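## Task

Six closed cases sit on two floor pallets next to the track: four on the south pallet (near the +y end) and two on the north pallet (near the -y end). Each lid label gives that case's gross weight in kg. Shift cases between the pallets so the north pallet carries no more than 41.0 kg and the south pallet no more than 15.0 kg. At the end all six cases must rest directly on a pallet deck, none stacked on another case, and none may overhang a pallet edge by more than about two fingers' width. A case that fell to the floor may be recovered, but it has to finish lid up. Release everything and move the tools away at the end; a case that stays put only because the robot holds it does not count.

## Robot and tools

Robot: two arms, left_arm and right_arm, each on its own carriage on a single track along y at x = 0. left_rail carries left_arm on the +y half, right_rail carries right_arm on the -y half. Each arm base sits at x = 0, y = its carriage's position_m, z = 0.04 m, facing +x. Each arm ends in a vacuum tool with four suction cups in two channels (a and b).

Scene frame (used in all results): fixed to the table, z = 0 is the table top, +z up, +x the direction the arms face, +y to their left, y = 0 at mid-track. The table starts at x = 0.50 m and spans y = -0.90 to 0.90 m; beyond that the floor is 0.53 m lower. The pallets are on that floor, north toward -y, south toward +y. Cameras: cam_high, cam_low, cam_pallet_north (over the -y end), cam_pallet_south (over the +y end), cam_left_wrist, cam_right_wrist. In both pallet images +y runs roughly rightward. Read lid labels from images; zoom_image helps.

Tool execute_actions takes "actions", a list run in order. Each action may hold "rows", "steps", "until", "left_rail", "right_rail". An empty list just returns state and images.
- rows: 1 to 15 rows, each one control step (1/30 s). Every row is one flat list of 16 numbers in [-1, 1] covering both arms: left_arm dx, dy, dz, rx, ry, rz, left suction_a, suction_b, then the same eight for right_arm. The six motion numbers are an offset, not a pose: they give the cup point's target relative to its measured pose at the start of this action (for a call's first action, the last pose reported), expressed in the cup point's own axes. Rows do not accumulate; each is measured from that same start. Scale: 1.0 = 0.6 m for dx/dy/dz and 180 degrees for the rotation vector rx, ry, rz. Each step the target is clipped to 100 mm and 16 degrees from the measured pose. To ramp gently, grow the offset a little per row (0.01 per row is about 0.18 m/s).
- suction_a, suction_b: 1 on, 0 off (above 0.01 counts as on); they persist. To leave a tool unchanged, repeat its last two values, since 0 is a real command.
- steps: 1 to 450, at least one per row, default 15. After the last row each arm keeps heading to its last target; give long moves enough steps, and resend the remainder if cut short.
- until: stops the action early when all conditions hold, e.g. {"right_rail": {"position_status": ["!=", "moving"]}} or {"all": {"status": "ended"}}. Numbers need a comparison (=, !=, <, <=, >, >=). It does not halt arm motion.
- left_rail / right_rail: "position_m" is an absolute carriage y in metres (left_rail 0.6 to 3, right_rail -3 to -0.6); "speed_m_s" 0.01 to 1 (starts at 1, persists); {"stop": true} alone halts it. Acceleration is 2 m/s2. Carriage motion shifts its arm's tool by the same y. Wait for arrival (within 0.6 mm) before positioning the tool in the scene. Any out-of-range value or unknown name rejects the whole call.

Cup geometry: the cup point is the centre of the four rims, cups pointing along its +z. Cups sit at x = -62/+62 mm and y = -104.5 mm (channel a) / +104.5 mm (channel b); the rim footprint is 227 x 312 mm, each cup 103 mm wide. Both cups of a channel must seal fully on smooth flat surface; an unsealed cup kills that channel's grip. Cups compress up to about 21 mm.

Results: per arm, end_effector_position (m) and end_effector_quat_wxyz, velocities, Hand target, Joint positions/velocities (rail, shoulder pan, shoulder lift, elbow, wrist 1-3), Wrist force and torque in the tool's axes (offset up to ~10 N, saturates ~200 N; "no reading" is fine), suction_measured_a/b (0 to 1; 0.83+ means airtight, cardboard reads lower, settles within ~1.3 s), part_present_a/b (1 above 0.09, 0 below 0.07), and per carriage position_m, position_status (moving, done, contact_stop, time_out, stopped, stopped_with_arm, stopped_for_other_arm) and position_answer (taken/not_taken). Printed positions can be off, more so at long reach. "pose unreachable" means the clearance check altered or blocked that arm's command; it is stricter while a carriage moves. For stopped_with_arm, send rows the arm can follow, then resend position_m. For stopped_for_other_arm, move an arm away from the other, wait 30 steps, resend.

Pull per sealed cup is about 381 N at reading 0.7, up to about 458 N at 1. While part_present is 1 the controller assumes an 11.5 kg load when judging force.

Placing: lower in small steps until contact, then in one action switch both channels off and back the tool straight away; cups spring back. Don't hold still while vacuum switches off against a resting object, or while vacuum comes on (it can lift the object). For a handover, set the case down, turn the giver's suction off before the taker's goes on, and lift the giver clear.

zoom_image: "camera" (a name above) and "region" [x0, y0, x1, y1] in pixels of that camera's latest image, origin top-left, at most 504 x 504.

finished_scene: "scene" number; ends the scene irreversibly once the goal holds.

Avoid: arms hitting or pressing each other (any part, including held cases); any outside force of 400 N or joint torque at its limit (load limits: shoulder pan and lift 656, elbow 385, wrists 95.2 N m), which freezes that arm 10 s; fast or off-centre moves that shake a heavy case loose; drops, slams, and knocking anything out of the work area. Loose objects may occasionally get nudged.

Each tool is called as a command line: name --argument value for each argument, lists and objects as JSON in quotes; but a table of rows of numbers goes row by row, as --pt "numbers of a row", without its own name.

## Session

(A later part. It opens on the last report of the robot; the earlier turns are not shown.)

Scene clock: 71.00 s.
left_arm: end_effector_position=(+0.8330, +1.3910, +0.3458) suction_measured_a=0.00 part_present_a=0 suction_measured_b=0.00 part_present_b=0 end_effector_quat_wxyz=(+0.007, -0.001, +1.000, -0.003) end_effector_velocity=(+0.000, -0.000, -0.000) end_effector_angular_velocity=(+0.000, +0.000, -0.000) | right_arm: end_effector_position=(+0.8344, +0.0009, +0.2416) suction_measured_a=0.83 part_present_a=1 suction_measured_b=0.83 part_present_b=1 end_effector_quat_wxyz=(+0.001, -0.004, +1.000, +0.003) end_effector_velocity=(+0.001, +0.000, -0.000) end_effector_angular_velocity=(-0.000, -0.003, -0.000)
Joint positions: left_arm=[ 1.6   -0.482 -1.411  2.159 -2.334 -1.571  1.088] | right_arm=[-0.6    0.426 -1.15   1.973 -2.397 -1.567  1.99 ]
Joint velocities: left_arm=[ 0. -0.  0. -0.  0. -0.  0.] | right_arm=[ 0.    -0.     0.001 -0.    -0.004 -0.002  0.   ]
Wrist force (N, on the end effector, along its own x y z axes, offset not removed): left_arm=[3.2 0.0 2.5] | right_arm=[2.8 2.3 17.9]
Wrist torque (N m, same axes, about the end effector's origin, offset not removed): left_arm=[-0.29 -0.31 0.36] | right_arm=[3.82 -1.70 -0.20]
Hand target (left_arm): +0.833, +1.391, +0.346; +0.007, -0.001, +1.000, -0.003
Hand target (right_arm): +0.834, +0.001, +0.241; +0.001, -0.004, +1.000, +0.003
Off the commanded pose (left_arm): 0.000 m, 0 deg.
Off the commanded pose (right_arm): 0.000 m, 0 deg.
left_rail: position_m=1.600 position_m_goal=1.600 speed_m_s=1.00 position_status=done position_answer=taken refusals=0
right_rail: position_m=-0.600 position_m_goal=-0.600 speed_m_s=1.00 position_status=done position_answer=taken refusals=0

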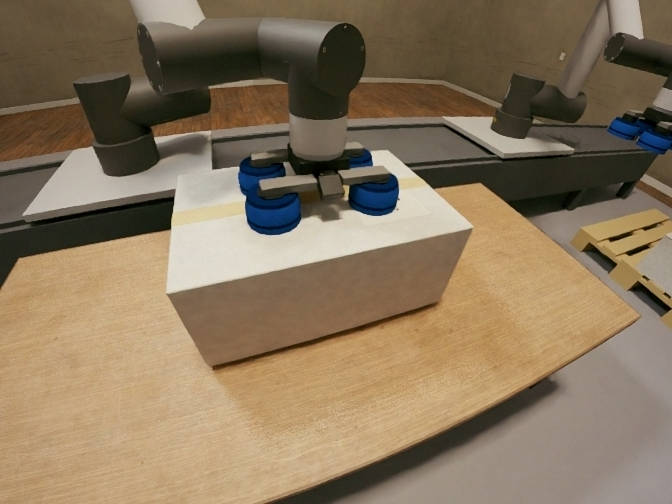

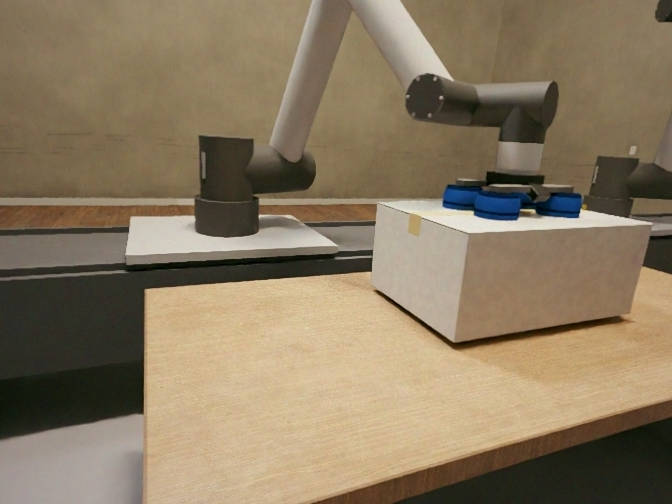

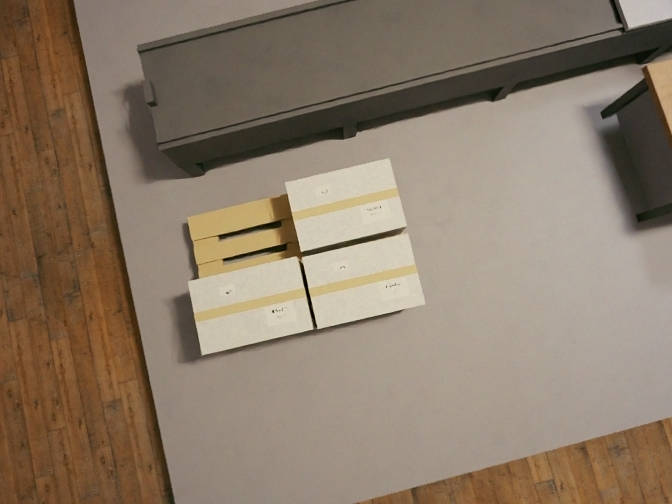

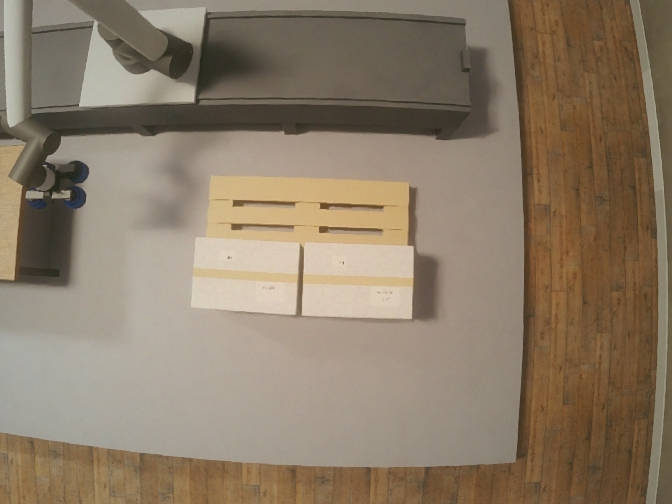

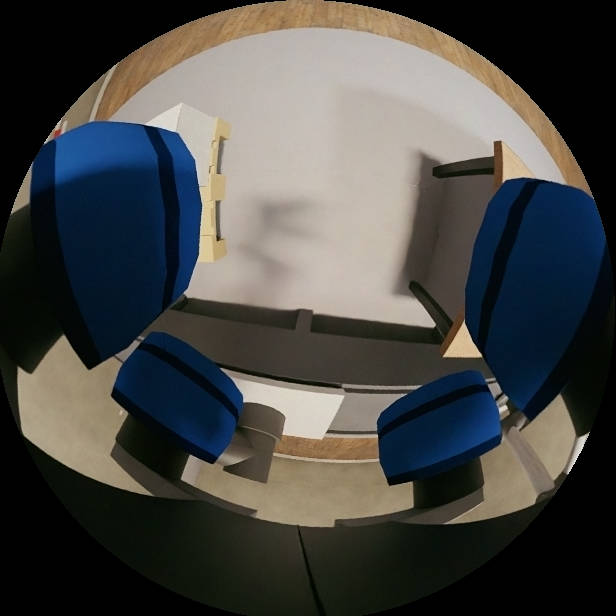

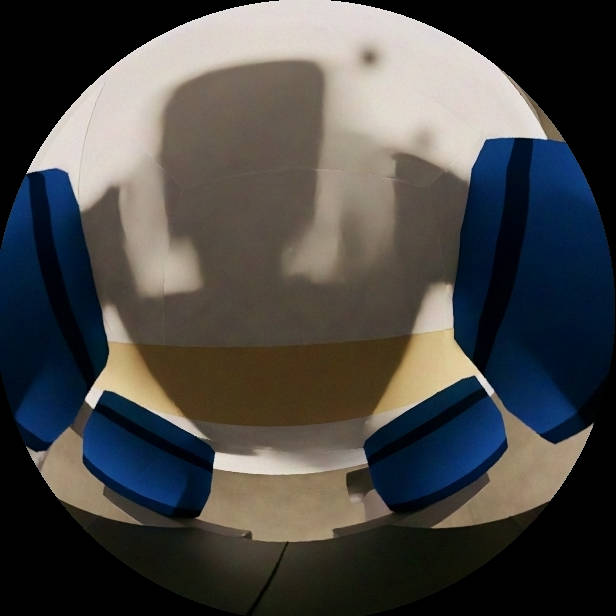

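execute_actions --actions '[{"rows":[[0,0,0,0,0,0,0,0,0,0,-0.02,0,0,0,1,1],[0,0,0,0,0,0,0,0,0,0,-0.05,0,0,0,1,1],[0,0,0,0,0,0,0,0,0,0,-0.09,0,0,0,1,1],[0,0,0,0,0,0,0,0,0,-0.04,-0.13,0,0,0,1,1],[0,0,0,0,0,0,0,0,0,-0.1,-0.16,0,0,0,1,1],[0,0,0,0,0,0,0,0,0.01,-0.17,-0.16,0,0,0,1,1],[0,0,0,0,0,0,0,0,0.02,-0.25,-0.16,0,0,0,1,1],[0,0,0,0,0,0,0,0,0.03,-0.35,-0.16,0,0,0,1,1],[0,0,0,0,0,0,0,0,0.04,-0.45,-0.16,0,0,0,1,1],[0,0,0,0,0,0,0,0,0.05,-0.6,-0.16,0,0,0,1,1],[0,0,0,0,0,0,0,0,0.066,-0.8,-0.16,0,0,0,1,1],[0,0,0,0,0,0,0,0,0.066,-1,-0.16,0,0,0,1,1]],"steps":16},{"right_rail":{"position_m":-3.0},"steps":120,"until":{"all":{"status":"ended"}}},{"rows":[[0,0,0,0,0,0,0,0,0,-0.05,0.03,0,0,0,1,1],[0,0,0,0,0,0,0,0,0,-0.1,0.07,0,0,0,1,1],[0,0,0,0,0,0,0,0,0,-0.17,0.11,0,0,0,1,1],[0,0,0,0,0,0,0,0,0,-0.24,0.15,0,0,0,1,1],[0,0,0,0,0,0,0,0,0,-0.3,0.2,0,0,0,1,1],[0,0,0,0,0,0,0,0,0,-0.35,0.25,0,0,0,1,1]],"steps":30}]'

Scene clock: 76.13 s.
left_arm: end_effector_position=(+0.8330, +1.3910, +0.3458) suction_measured_a=0.00 part_present_a=0 suction_measured_b=0.00 part_present_b=0 end_effector_quat_wxyz=(+0.007, -0.001, +1.000, -0.003) end_effector_velocity=(-0.000, +0.000, +0.000) end_effector_angular_velocity=(-0.000, -0.000, +0.000) | right_arm: end_effector_position=(+0.7997, -3.2061, +0.1842) suction_measured_a=0.84 part_present_a=1 suction_measured_b=0.84 part_present_b=1 end_effector_quat_wxyz=(+0.001, -0.004, +1.000, +0.003) end_effector_velocity=(+0.004, -0.011, -0.009) end_effector_angular_velocity=(+0.000, -0.003, +0.002)
Joint positions: left_arm=[ 1.6   -0.482 -1.411  2.159 -2.334 -1.571  1.088] | right_arm=[-3.    -0.501 -1.258  2.286 -2.597 -1.564  1.063]
Joint velocities: left_arm=[ 0.  0. -0.  0.  0. -0.  0.] | right_arm=[ 0.    -0.011  0.018 -0.004 -0.016  0.002 -0.013]
Wrist force (N, on the end effector, along its own x y z axes, offset not removed): left_arm=[5.9 -1.9 3.0] | right_arm=[1.7 0.2 19.0]
Wrist torque (N m, same axes, about the end effector's origin, offset not removed): left_arm=[-0.44 -0.75 0.38] | right_arm=[3.91 -1.25 -0.41]
Hand target (left_arm): +0.833, +1.391, +0.346; +0.007, -0.001, +1.000, -0.003
Hand target (right_arm): +0.800, -3.208, +0.183; +0.001, -0.004, +1.000, +0.003
Off the commanded pose (left_arm): 0.000 m, 0 deg.
Off the commanded pose (right_arm): 0.002 m, 0 deg.
left_rail: position_m=1.600 position_m_goal=1.600 speed_m_s=1.00 position_status=done position_answer=taken refusals=0
right_rail: position_m=-3.000 position_m_goal=-3.000 speed_m_s=1.00 position_status=done position_answer=taken refusals=0

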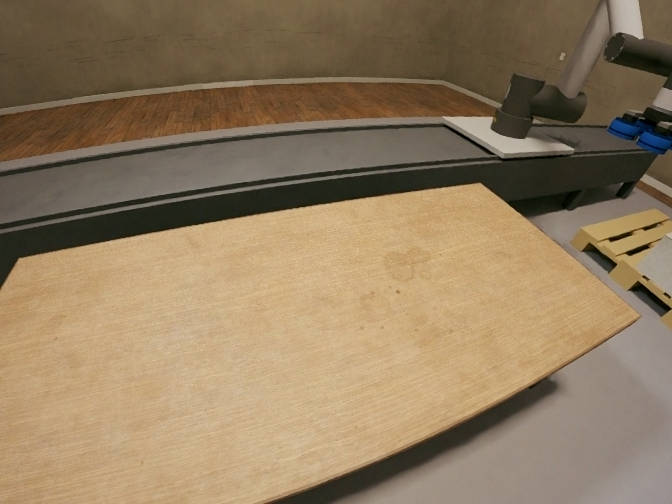

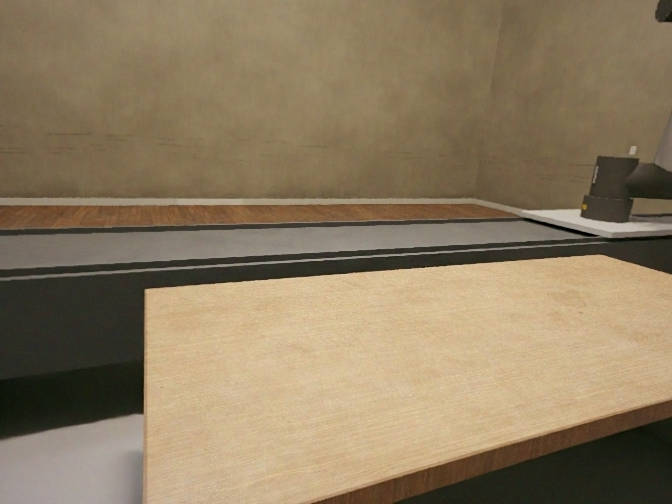

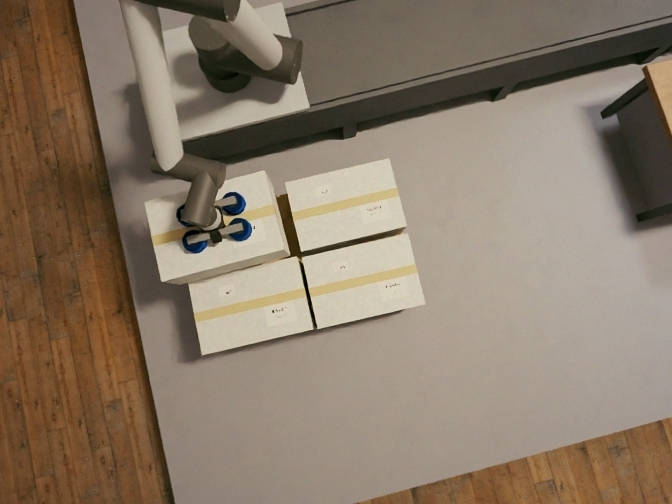

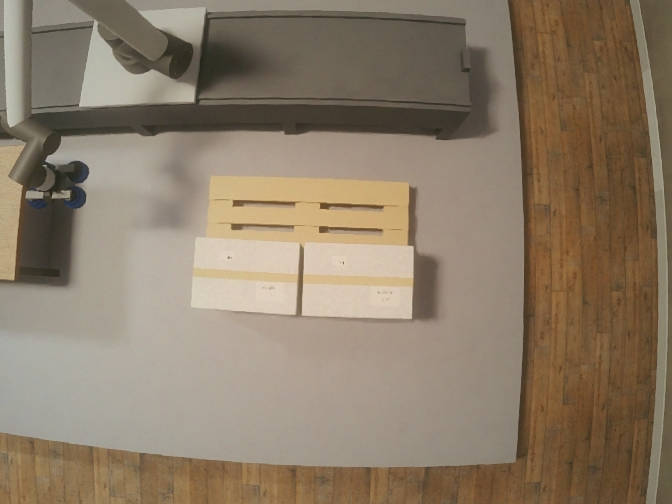

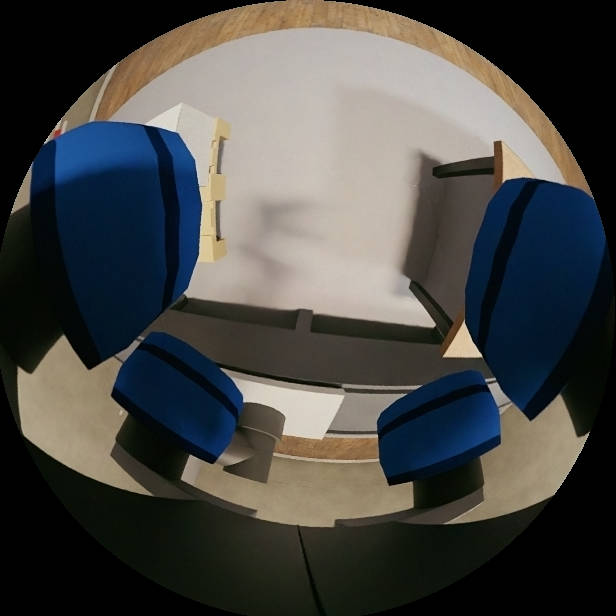

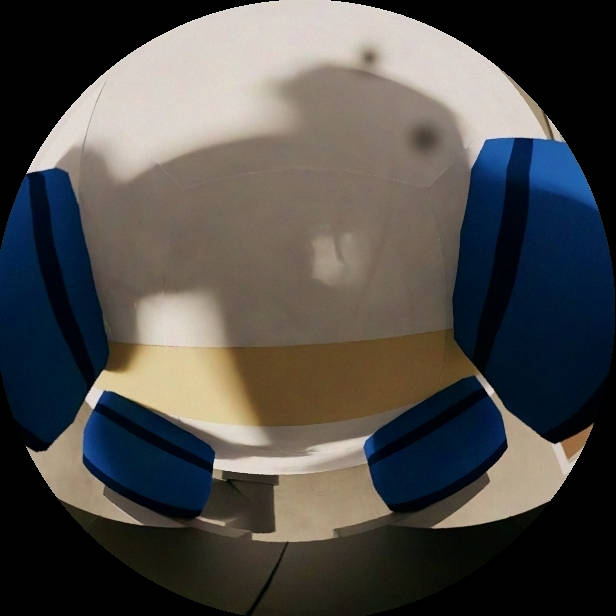

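execute_actions --actions '[{"rows":[[0,0,0,0,0,0,0,0,0.01,0,0.02,0,0,0,1,1],[0,0,0,0,0,0,0,0,0.015,0,0.04,0,0,0,1,1],[0,0,0,0,0,0,0,0,0.015,0,0.06,0,0,0,1,1],[0,0,0,0,0,0,0,0,0.015,0,0.08,0,0,0,1,1],[0,0,0,0,0,0,0,0,0.015,0,0.1,0,0,0,1,1],[0,0,0,0,0,0,0,0,0.015,0,0.12,0,0,0,1,1],[0,0,0,0,0,0,0,0,0.015,0,0.14,0,0,0,1,1],[0,0,0,0,0,0,0,0,0.015,0,0.16,0,0,0,1,1],[0,0,0,0,0,0,0,0,0.015,0,0.18,0,0,0,1,1],[0,0,0,0,0,0,0,0,0.015,0,0.2,0,0,0,1,1]],"steps":18}]'

zoom_image --camera "cam_pallet_north" --region '[120, 150, 360, 370]'

Scene clock: 77.07 s.
left_arm: end_effector_position=(+0.8330, +1.3910, +0.3458) suction_measured_a=0.00 part_present_a=0 suction_measured_b=0.00 part_present_b=0 end_effector_quat_wxyz=(+0.007, -0.001, +1.000, -0.003) end_effector_velocity=(+0.000, +0.000, -0.000) end_effector_angular_velocity=(+0.000, +0.000, -0.000) | right_arm: end_effector_position=(+0.7894, -3.2050, +0.0741) suction_measured_a=0.84 part_present_a=1 suction_measured_b=0.84 part_present_b=1 end_effector_quat_wxyz=(-0.000, -0.003, +1.000, +0.004) end_effector_velocity=(+0.011, -0.006, -0.072) end_effector_angular_velocity=(-0.010, -0.017, -0.003)
Joint positions: left_arm=[ 1.6   -0.482 -1.411  2.159 -2.334 -1.571  1.088] | right_arm=[-3.    -0.505 -1.11   2.333 -2.789 -1.564  1.058]
Joint velocities: left_arm=[ 0.  0.  0. -0.  0.  0.  0.] | right_arm=[ 0.    -0.     0.117  0.005 -0.142  0.     0.003]
Wrist force (N, on the end effector, along its own x y z axes, offset not removed): left_arm=[3.0 -1.2 0.8] | right_arm=[-1.6 -0.7 30.7]
Wrist torque (N m, same axes, about the end effector's origin, offset not removed): left_arm=[-0.38 -0.36 0.39] | right_arm=[4.35 -1.37 -0.47]
Hand target (left_arm): +0.833, +1.391, +0.346; +0.007, -0.001, +1.000, -0.003
Hand target (right_arm): +0.791, -3.205, +0.065; +0.001, -0.004, +1.000, +0.003
Off the commanded pose (left_arm): 0.000 m, 0 deg.
Off the commanded pose (right_arm): 0.010 m, 0 deg.
left_rail: position_m=1.600 position_m_goal=1.600 speed_m_s=1.00 position_status=done position_answer=taken refusals=0
right_rail: position_m=-3.000 position_m_goal=-3.000 speed_m_s=1.00 position_status=done position_answer=taken refusals=0

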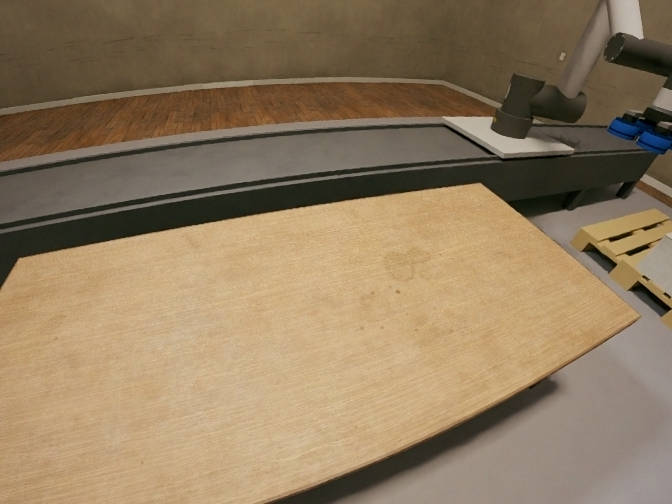

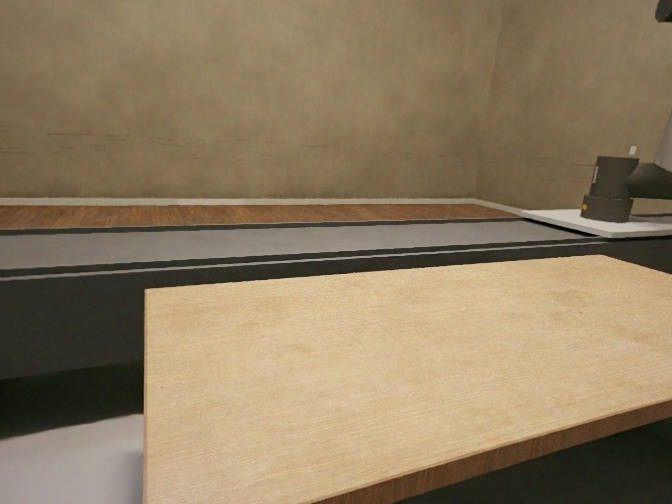

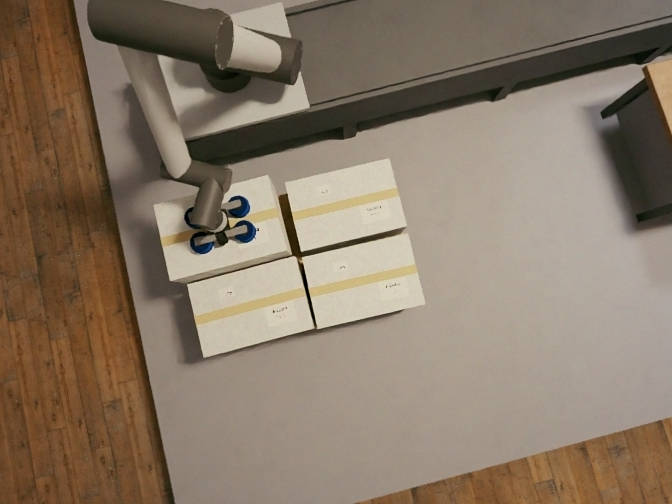

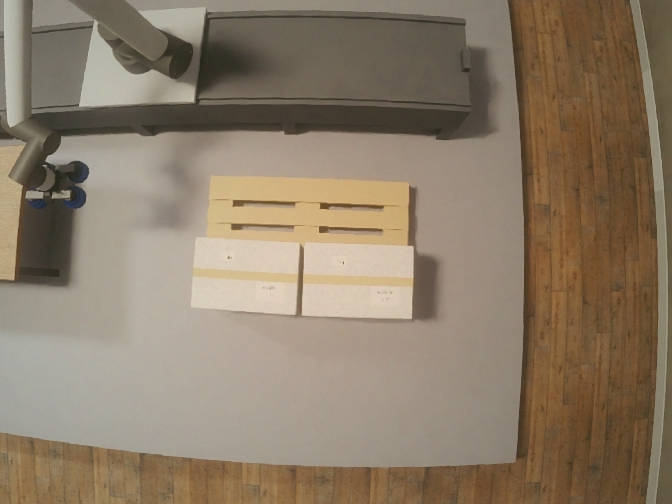

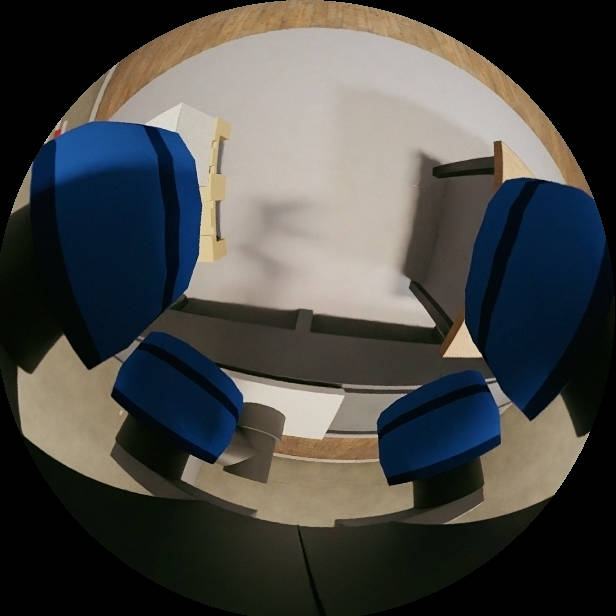

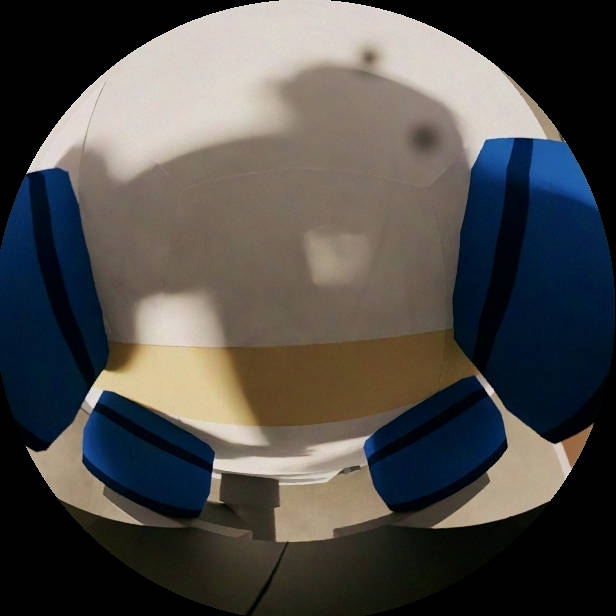

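Region (120, 150, 360, 370) of cam_pallet_north's 672x504 image, scaled by 2.100, with more detail than that image has; it fills the top 462 rows of this view, and the rest is white.

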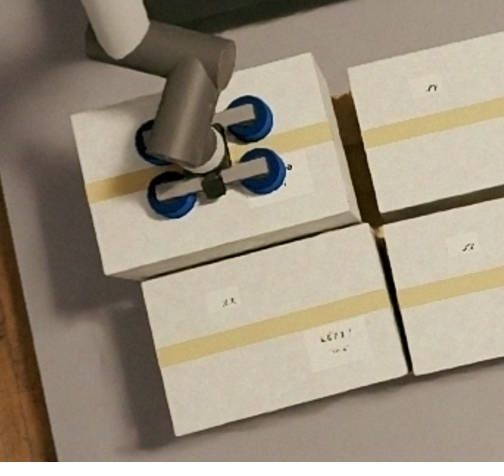

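execute_actions --actions '[]'

Scene clock: 77.83 s.
left_arm: end_effector_position=(+0.8330, +1.3910, +0.3458) suction_measured_a=0.00 part_present_a=0 suction_measured_b=0.00 part_present_b=0 end_effector_quat_wxyz=(+0.007, -0.001, +1.000, -0.003) end_effector_velocity=(+0.000, -0.000, +0.000) end_effector_angular_velocity=(-0.000, -0.000, -0.000) | right_arm: end_effector_position=(+0.7908, -3.2055, +0.0647) suction_measured_a=0.84 part_present_a=1 suction_measured_b=0.84 part_present_b=1 end_effector_quat_wxyz=(+0.001, -0.004, +1.000, +0.003) end_effector_velocity=(+0.000, +0.000, -0.000) end_effector_angular_velocity=(+0.000, -0.000, +0.000)
Joint positions: left_arm=[ 1.6   -0.482 -1.411  2.159 -2.334 -1.571  1.088] | right_arm=[-3.    -0.505 -1.094  2.333 -2.808 -1.564  1.059]
Joint velocities: left_arm=[ 0.  0. -0. -0. -0. -0.  0.] | right_arm=[ 0.  0.  0.  0. -0.  0.  0.]
Wrist force (N, on the end effector, along its own x y z axes, offset not removed): left_arm=[3.7 0.2 0.3] | right_arm=[4.1 1.7 16.1]
Wrist torque (N m, same axes, about the end effector's origin, offset not removed): left_arm=[-0.20 -0.45 0.43] | right_arm=[3.76 -1.50 -0.47]
Hand target (left_arm): +0.833, +1.391, +0.346; +0.007, -0.001, +1.000, -0.003
Hand target (right_arm): +0.791, -3.205, +0.065; +0.001, -0.004, +1.000, +0.003
Off the commanded pose (left_arm): 0.000 m, 0 deg.
Off the commanded pose (right_arm): 0.000 m, 0 deg.
left_rail: position_m=1.600 position_m_goal=1.600 speed_m_s=1.00 position_status=done position_answer=taken refusals=0
right_rail: position_m=-3.000 position_m_goal=-3.000 speed_m_s=1.00 position_status=done position_answer=taken refusals=0

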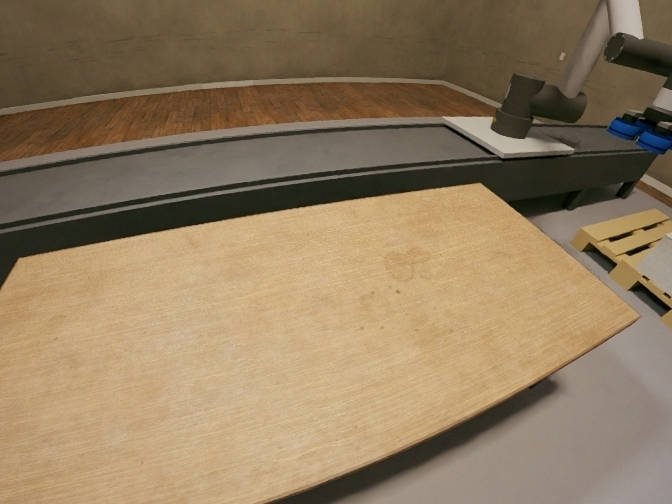

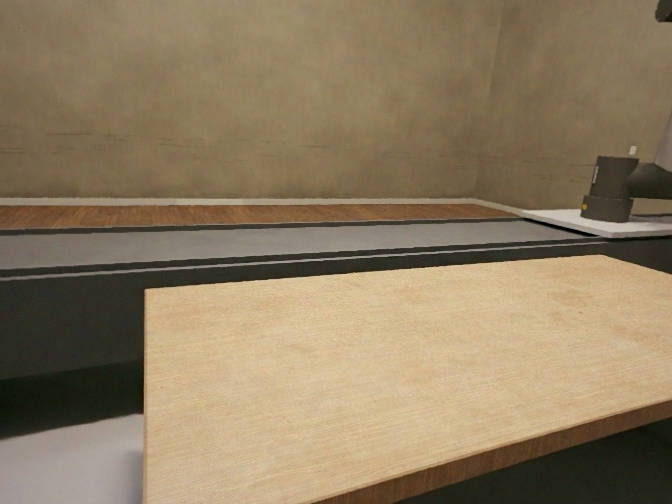

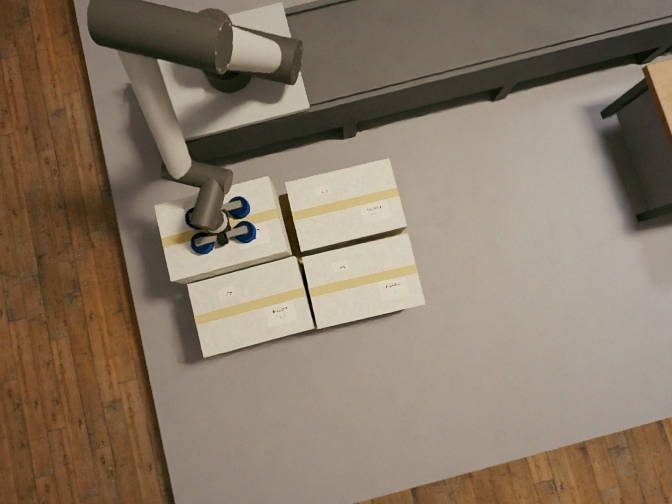

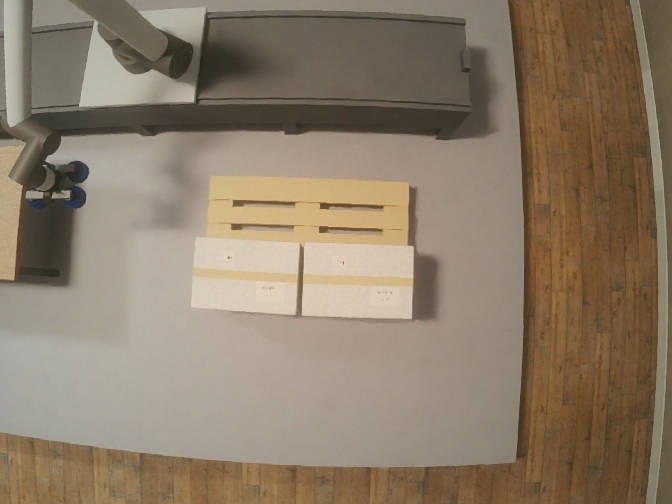

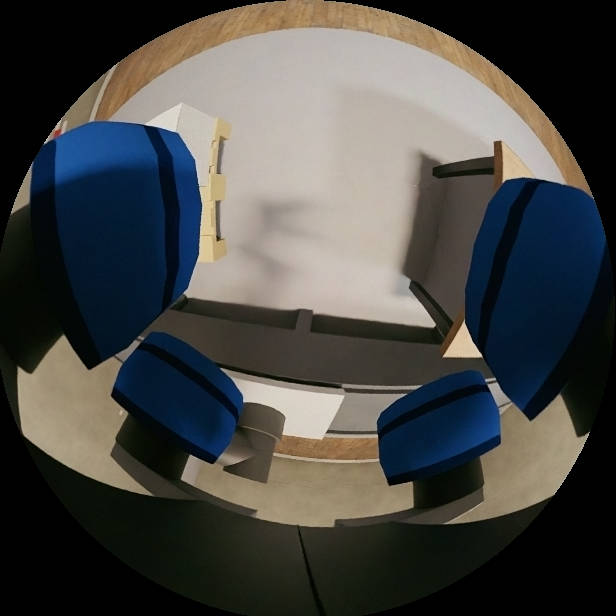

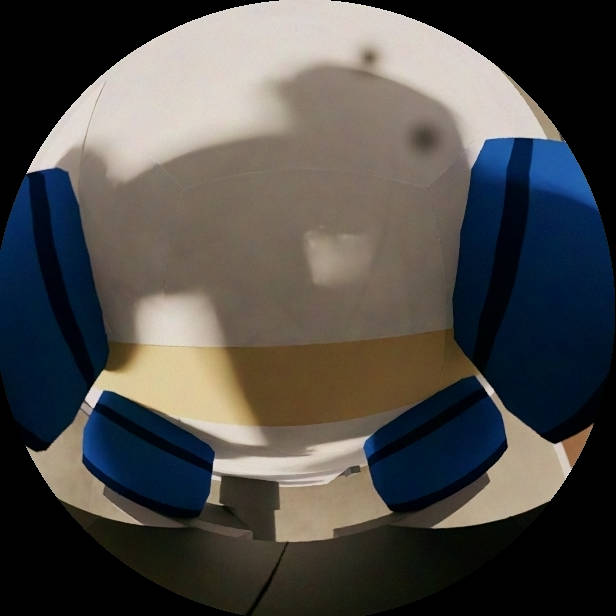

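execute_actions --actions '[{"rows":[[0,0,0,0,0,0,0,0,0,0,0.03,0,0,0,1,1],[0,0,0,0,0,0,0,0,0,0,0.06,0,0,0,1,1],[0,0,0,0,0,0,0,0,0,0,0.09,0,0,0,1,1],[0,0,0,0,0,0,0,0,0,0,0.12,0,0,0,1,1],[0,0,0,0,0,0,0,0,0,0,0.15,0,0,0,1,1],[0,0,0,0,0,0,0,0,0,0,0.18,0,0,0,1,1],[0,0,0,0,0,0,0,0,0,0,0.2,0,0,0,1,1]],"steps":25}]'

zoom_image --camera "cam_pallet_north" --region '[130,140,450,380]'

Scene clock: 78.97 s.
left_arm: end_effector_position=(+0.8330, +1.3910, +0.3458) suction_measured_a=0.00 part_present_a=0 suction_measured_b=0.00 part_present_b=0 end_effector_quat_wxyz=(+0.007, -0.001, +1.000, -0.003) end_effector_velocity=(-0.000, -0.000, +0.000) end_effector_angular_velocity=(-0.000, +0.000, +0.000) | right_arm: end_effector_position=(+0.7910, -3.2047, -0.0541) suction_measured_a=0.84 part_present_a=1 suction_measured_b=0.84 part_present_b=1 end_effector_quat_wxyz=(+0.001, -0.004, +1.000, +0.003) end_effector_velocity=(+0.002, -0.001, -0.008) end_effector_angular_velocity=(-0.001, -0.002, +0.000)
Joint positions: left_arm=[ 1.6   -0.482 -1.411  2.159 -2.334 -1.571  1.088] | right_arm=[-3.    -0.504 -0.908  2.338 -2.998 -1.564  1.06 ]
Joint velocities: left_arm=[ 0. -0. -0. -0.  0. -0. -0.] | right_arm=[ 0.     0.     0.013 -0.002 -0.013  0.     0.   ]
Wrist force (N, on the end effector, along its own x y z axes, offset not removed): left_arm=[4.3 -0.8 1.1] | right_arm=[0.6 0.0 19.4]
Wrist torque (N m, same axes, about the end effector's origin, offset not removed): left_arm=[-0.46 -0.56 0.30] | right_arm=[3.62 -1.24 -0.41]
Hand target (left_arm): +0.833, +1.391, +0.346; +0.007, -0.001, +1.000, -0.003
Hand target (right_arm): +0.791, -3.205, -0.055; +0.001, -0.004, +1.000, +0.003
Off the commanded pose (left_arm): 0.000 m, 0 deg.
Off the commanded pose (right_arm): 0.001 m, 0 deg.
left_rail: position_m=1.600 position_m_goal=1.600 speed_m_s=1.00 position_status=done position_answer=taken refusals=0
right_rail: position_m=-3.000 position_m_goal=-3.000 speed_m_s=1.00 position_status=done position_answer=taken refusals=0

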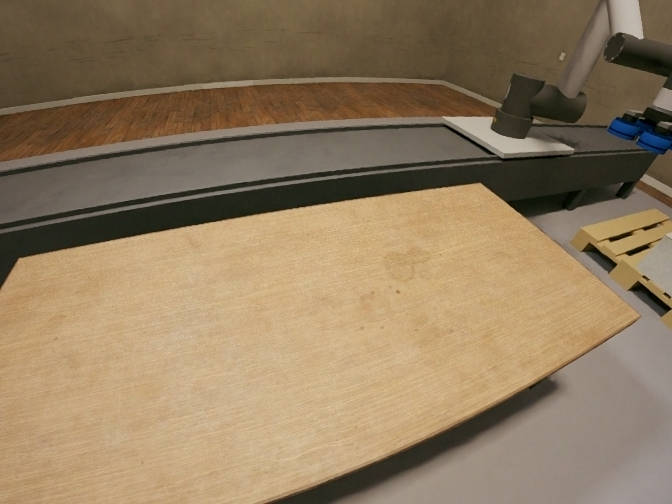

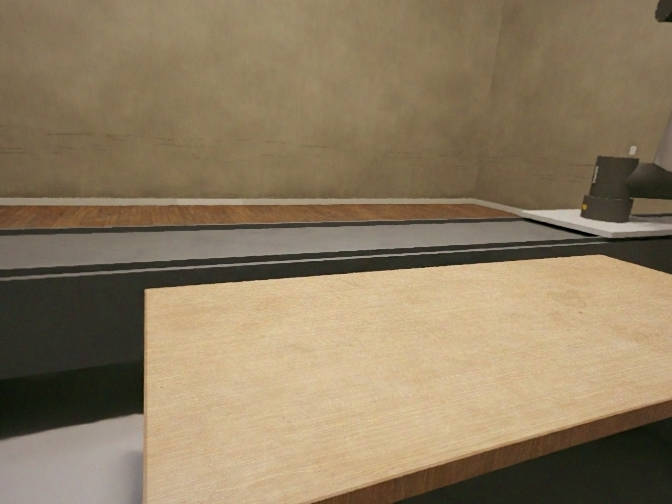

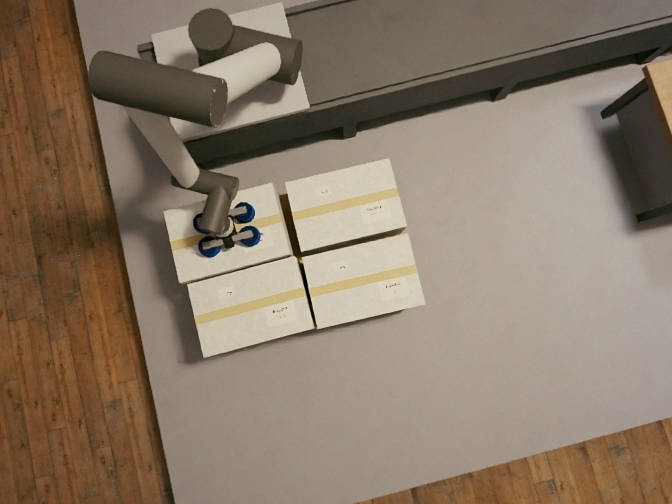

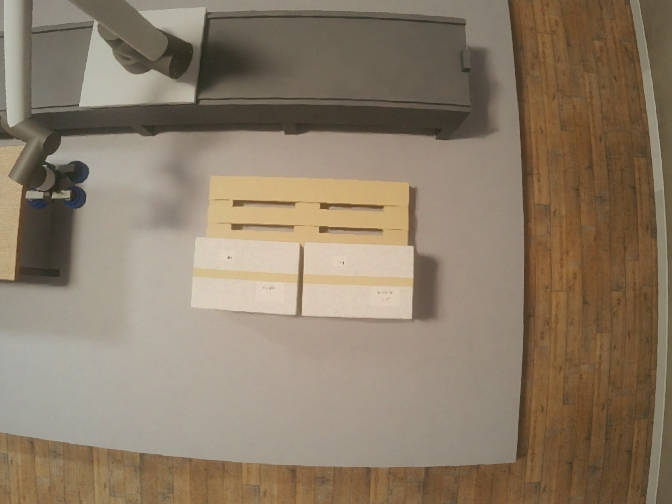

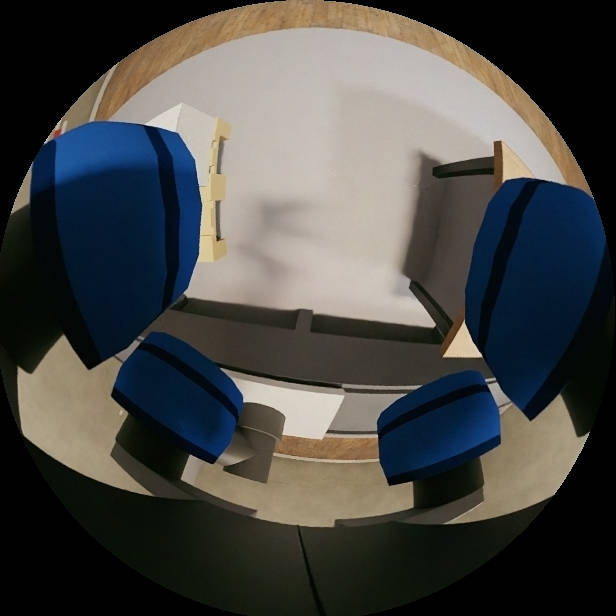

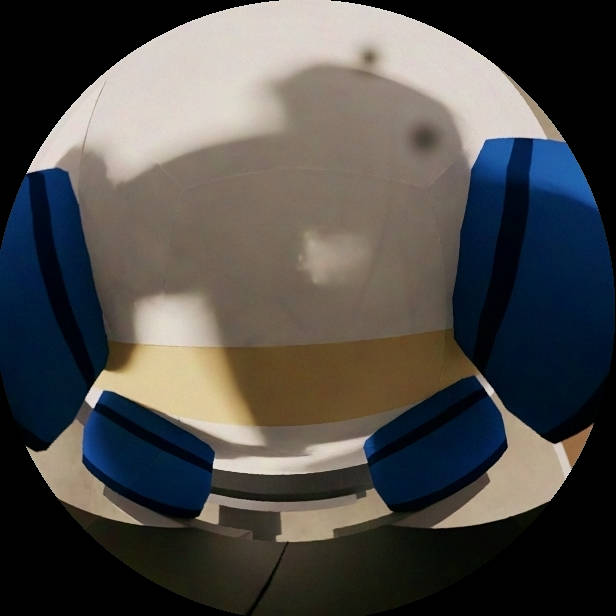

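Region (130, 140, 450, 380) of cam_pallet_north's 672x504 image, scaled by 1.575, with more detail than that image has; it fills the top 378 rows of this view, and the rest is white.

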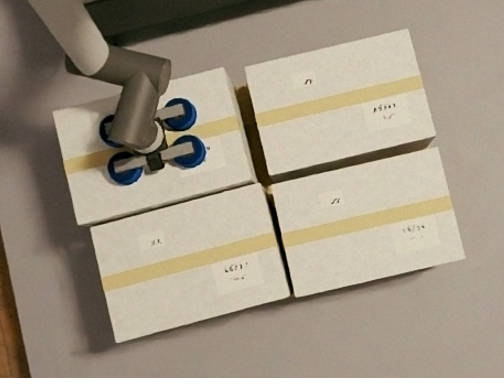

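Free descent. Continue.

execute_actions --actions '[{"rows":[[0,0,0,0,0,0,0,0,0,0,0.03,0,0,0,1,1],[0,0,0,0,0,0,0,0,0,0,0.06,0,0,0,1,1],[0,0,0,0,0,0,0,0,0,0,0.09,0,0,0,1,1],[0,0,0,0,0,0,0,0,0,0,0.12,0,0,0,1,1],[0,0,0,0,0,0,0,0,0,0,0.14,0,0,0,1,1],[0,0,0,0,0,0,0,0,0,0,0.155,0,0,0,1,1],[0,0,0,0,0,0,0,0,0,0,0.162,0,0,0,1,1],[0,0,0,0,0,0,0,0,0,0,0.167,0,0,0,1,1]],"steps":25}]'

Scene clock: 80.00 s.
left_arm: end_effector_position=(+0.8330, +1.3910, +0.3458) suction_measured_a=0.00 part_present_a=0 suction_measured_b=0.00 part_present_b=0 end_effector_quat_wxyz=(+0.007, -0.001, +1.000, -0.003) end_effector_velocity=(+0.000, -0.000, -0.000) end_effector_angular_velocity=(+0.000, +0.000, -0.000) | right_arm: end_effector_position=(+0.7912, -3.2041, -0.1534) suction_measured_a=0.84 part_present_a=1 suction_measured_b=0.84 part_present_b=1 end_effector_quat_wxyz=(+0.001, -0.004, +1.000, +0.003) end_effector_velocity=(+0.001, -0.000, -0.006) end_effector_angular_velocity=(-0.000, -0.001, +0.000)
Joint positions: left_arm=[ 1.6   -0.482 -1.411  2.159 -2.334 -1.571  1.088] | right_arm=[-3.    -0.503 -0.75   2.318 -3.136 -1.564  1.06 ]
Joint velocities: left_arm=[ 0. -0.  0. -0.  0.  0. -0.] | right_arm=[ 0.     0.     0.009 -0.003 -0.007 -0.     0.   ]
Wrist force (N, on the end effector, along its own x y z axes, offset not removed): left_arm=[3.6 -2.1 2.8] | right_arm=[-0.6 2.7 17.3]
Wrist torque (N m, same axes, about the end effector's origin, offset not removed): left_arm=[-0.57 -0.45 0.40] | right_arm=[3.99 -0.99 -0.57]
Hand target (left_arm): +0.833, +1.391, +0.346; +0.007, -0.001, +1.000, -0.003
Hand target (right_arm): +0.791, -3.204, -0.154; +0.001, -0.004, +1.000, +0.003
Off the commanded pose (left_arm): 0.000 m, 0 deg.
Off the commanded pose (right_arm): 0.001 m, 0 deg.
left_rail: position_m=1.600 position_m_goal=1.600 speed_m_s=1.00 position_status=done position_answer=taken refusals=0
right_rail: position_m=-3.000 position_m_goal=-3.000 speed_m_s=1.00 position_status=done position_answer=taken refusals=0

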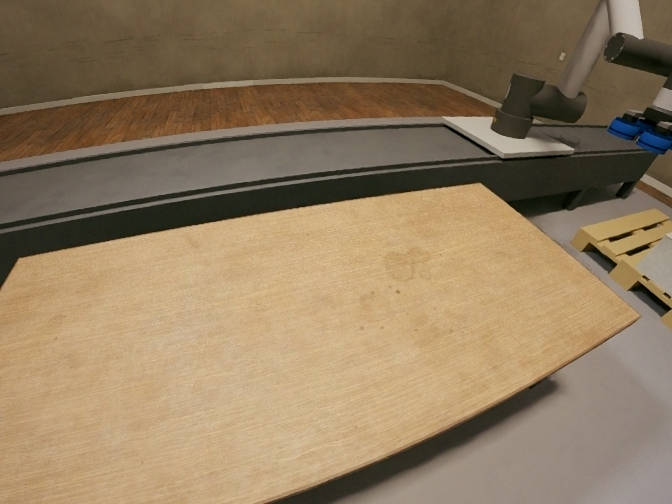

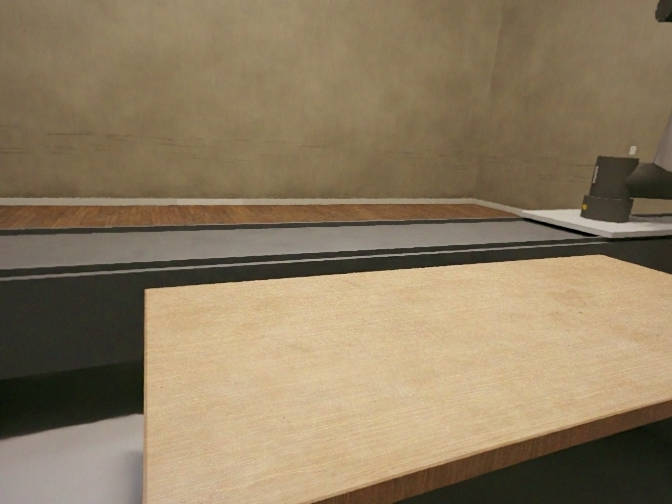

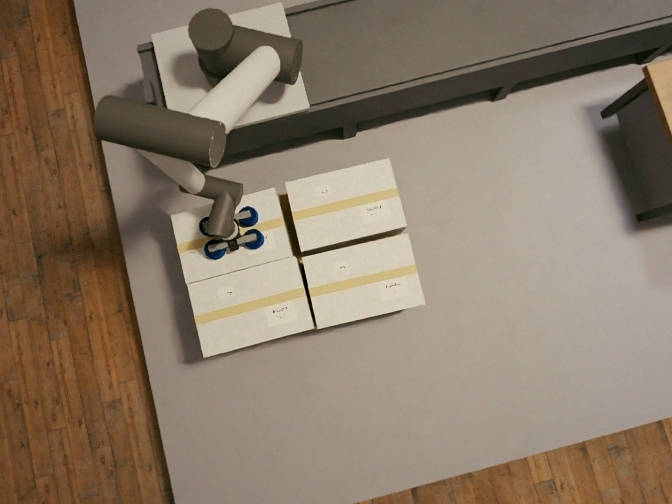

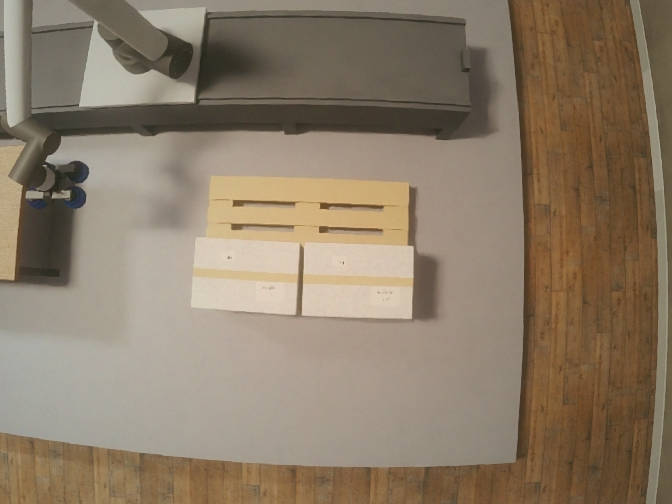

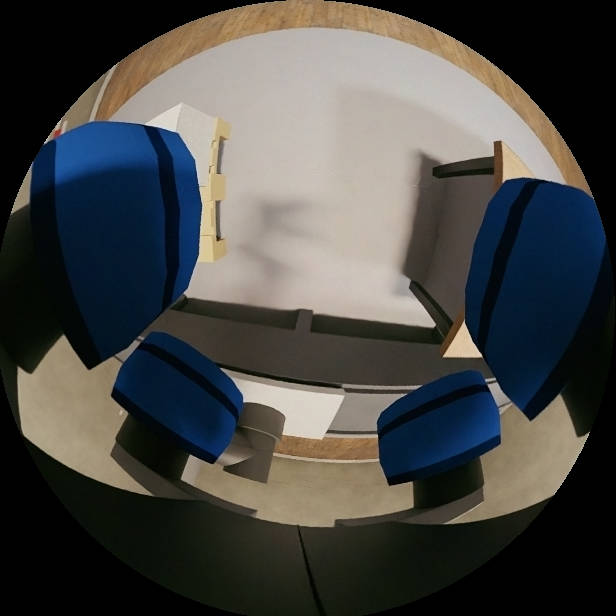

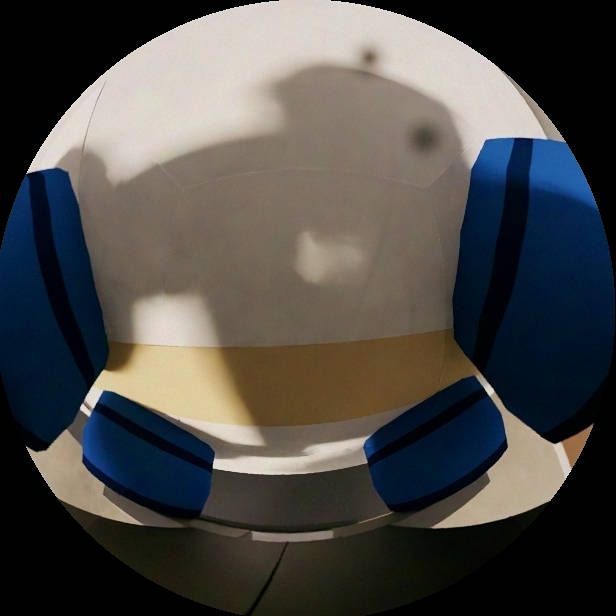

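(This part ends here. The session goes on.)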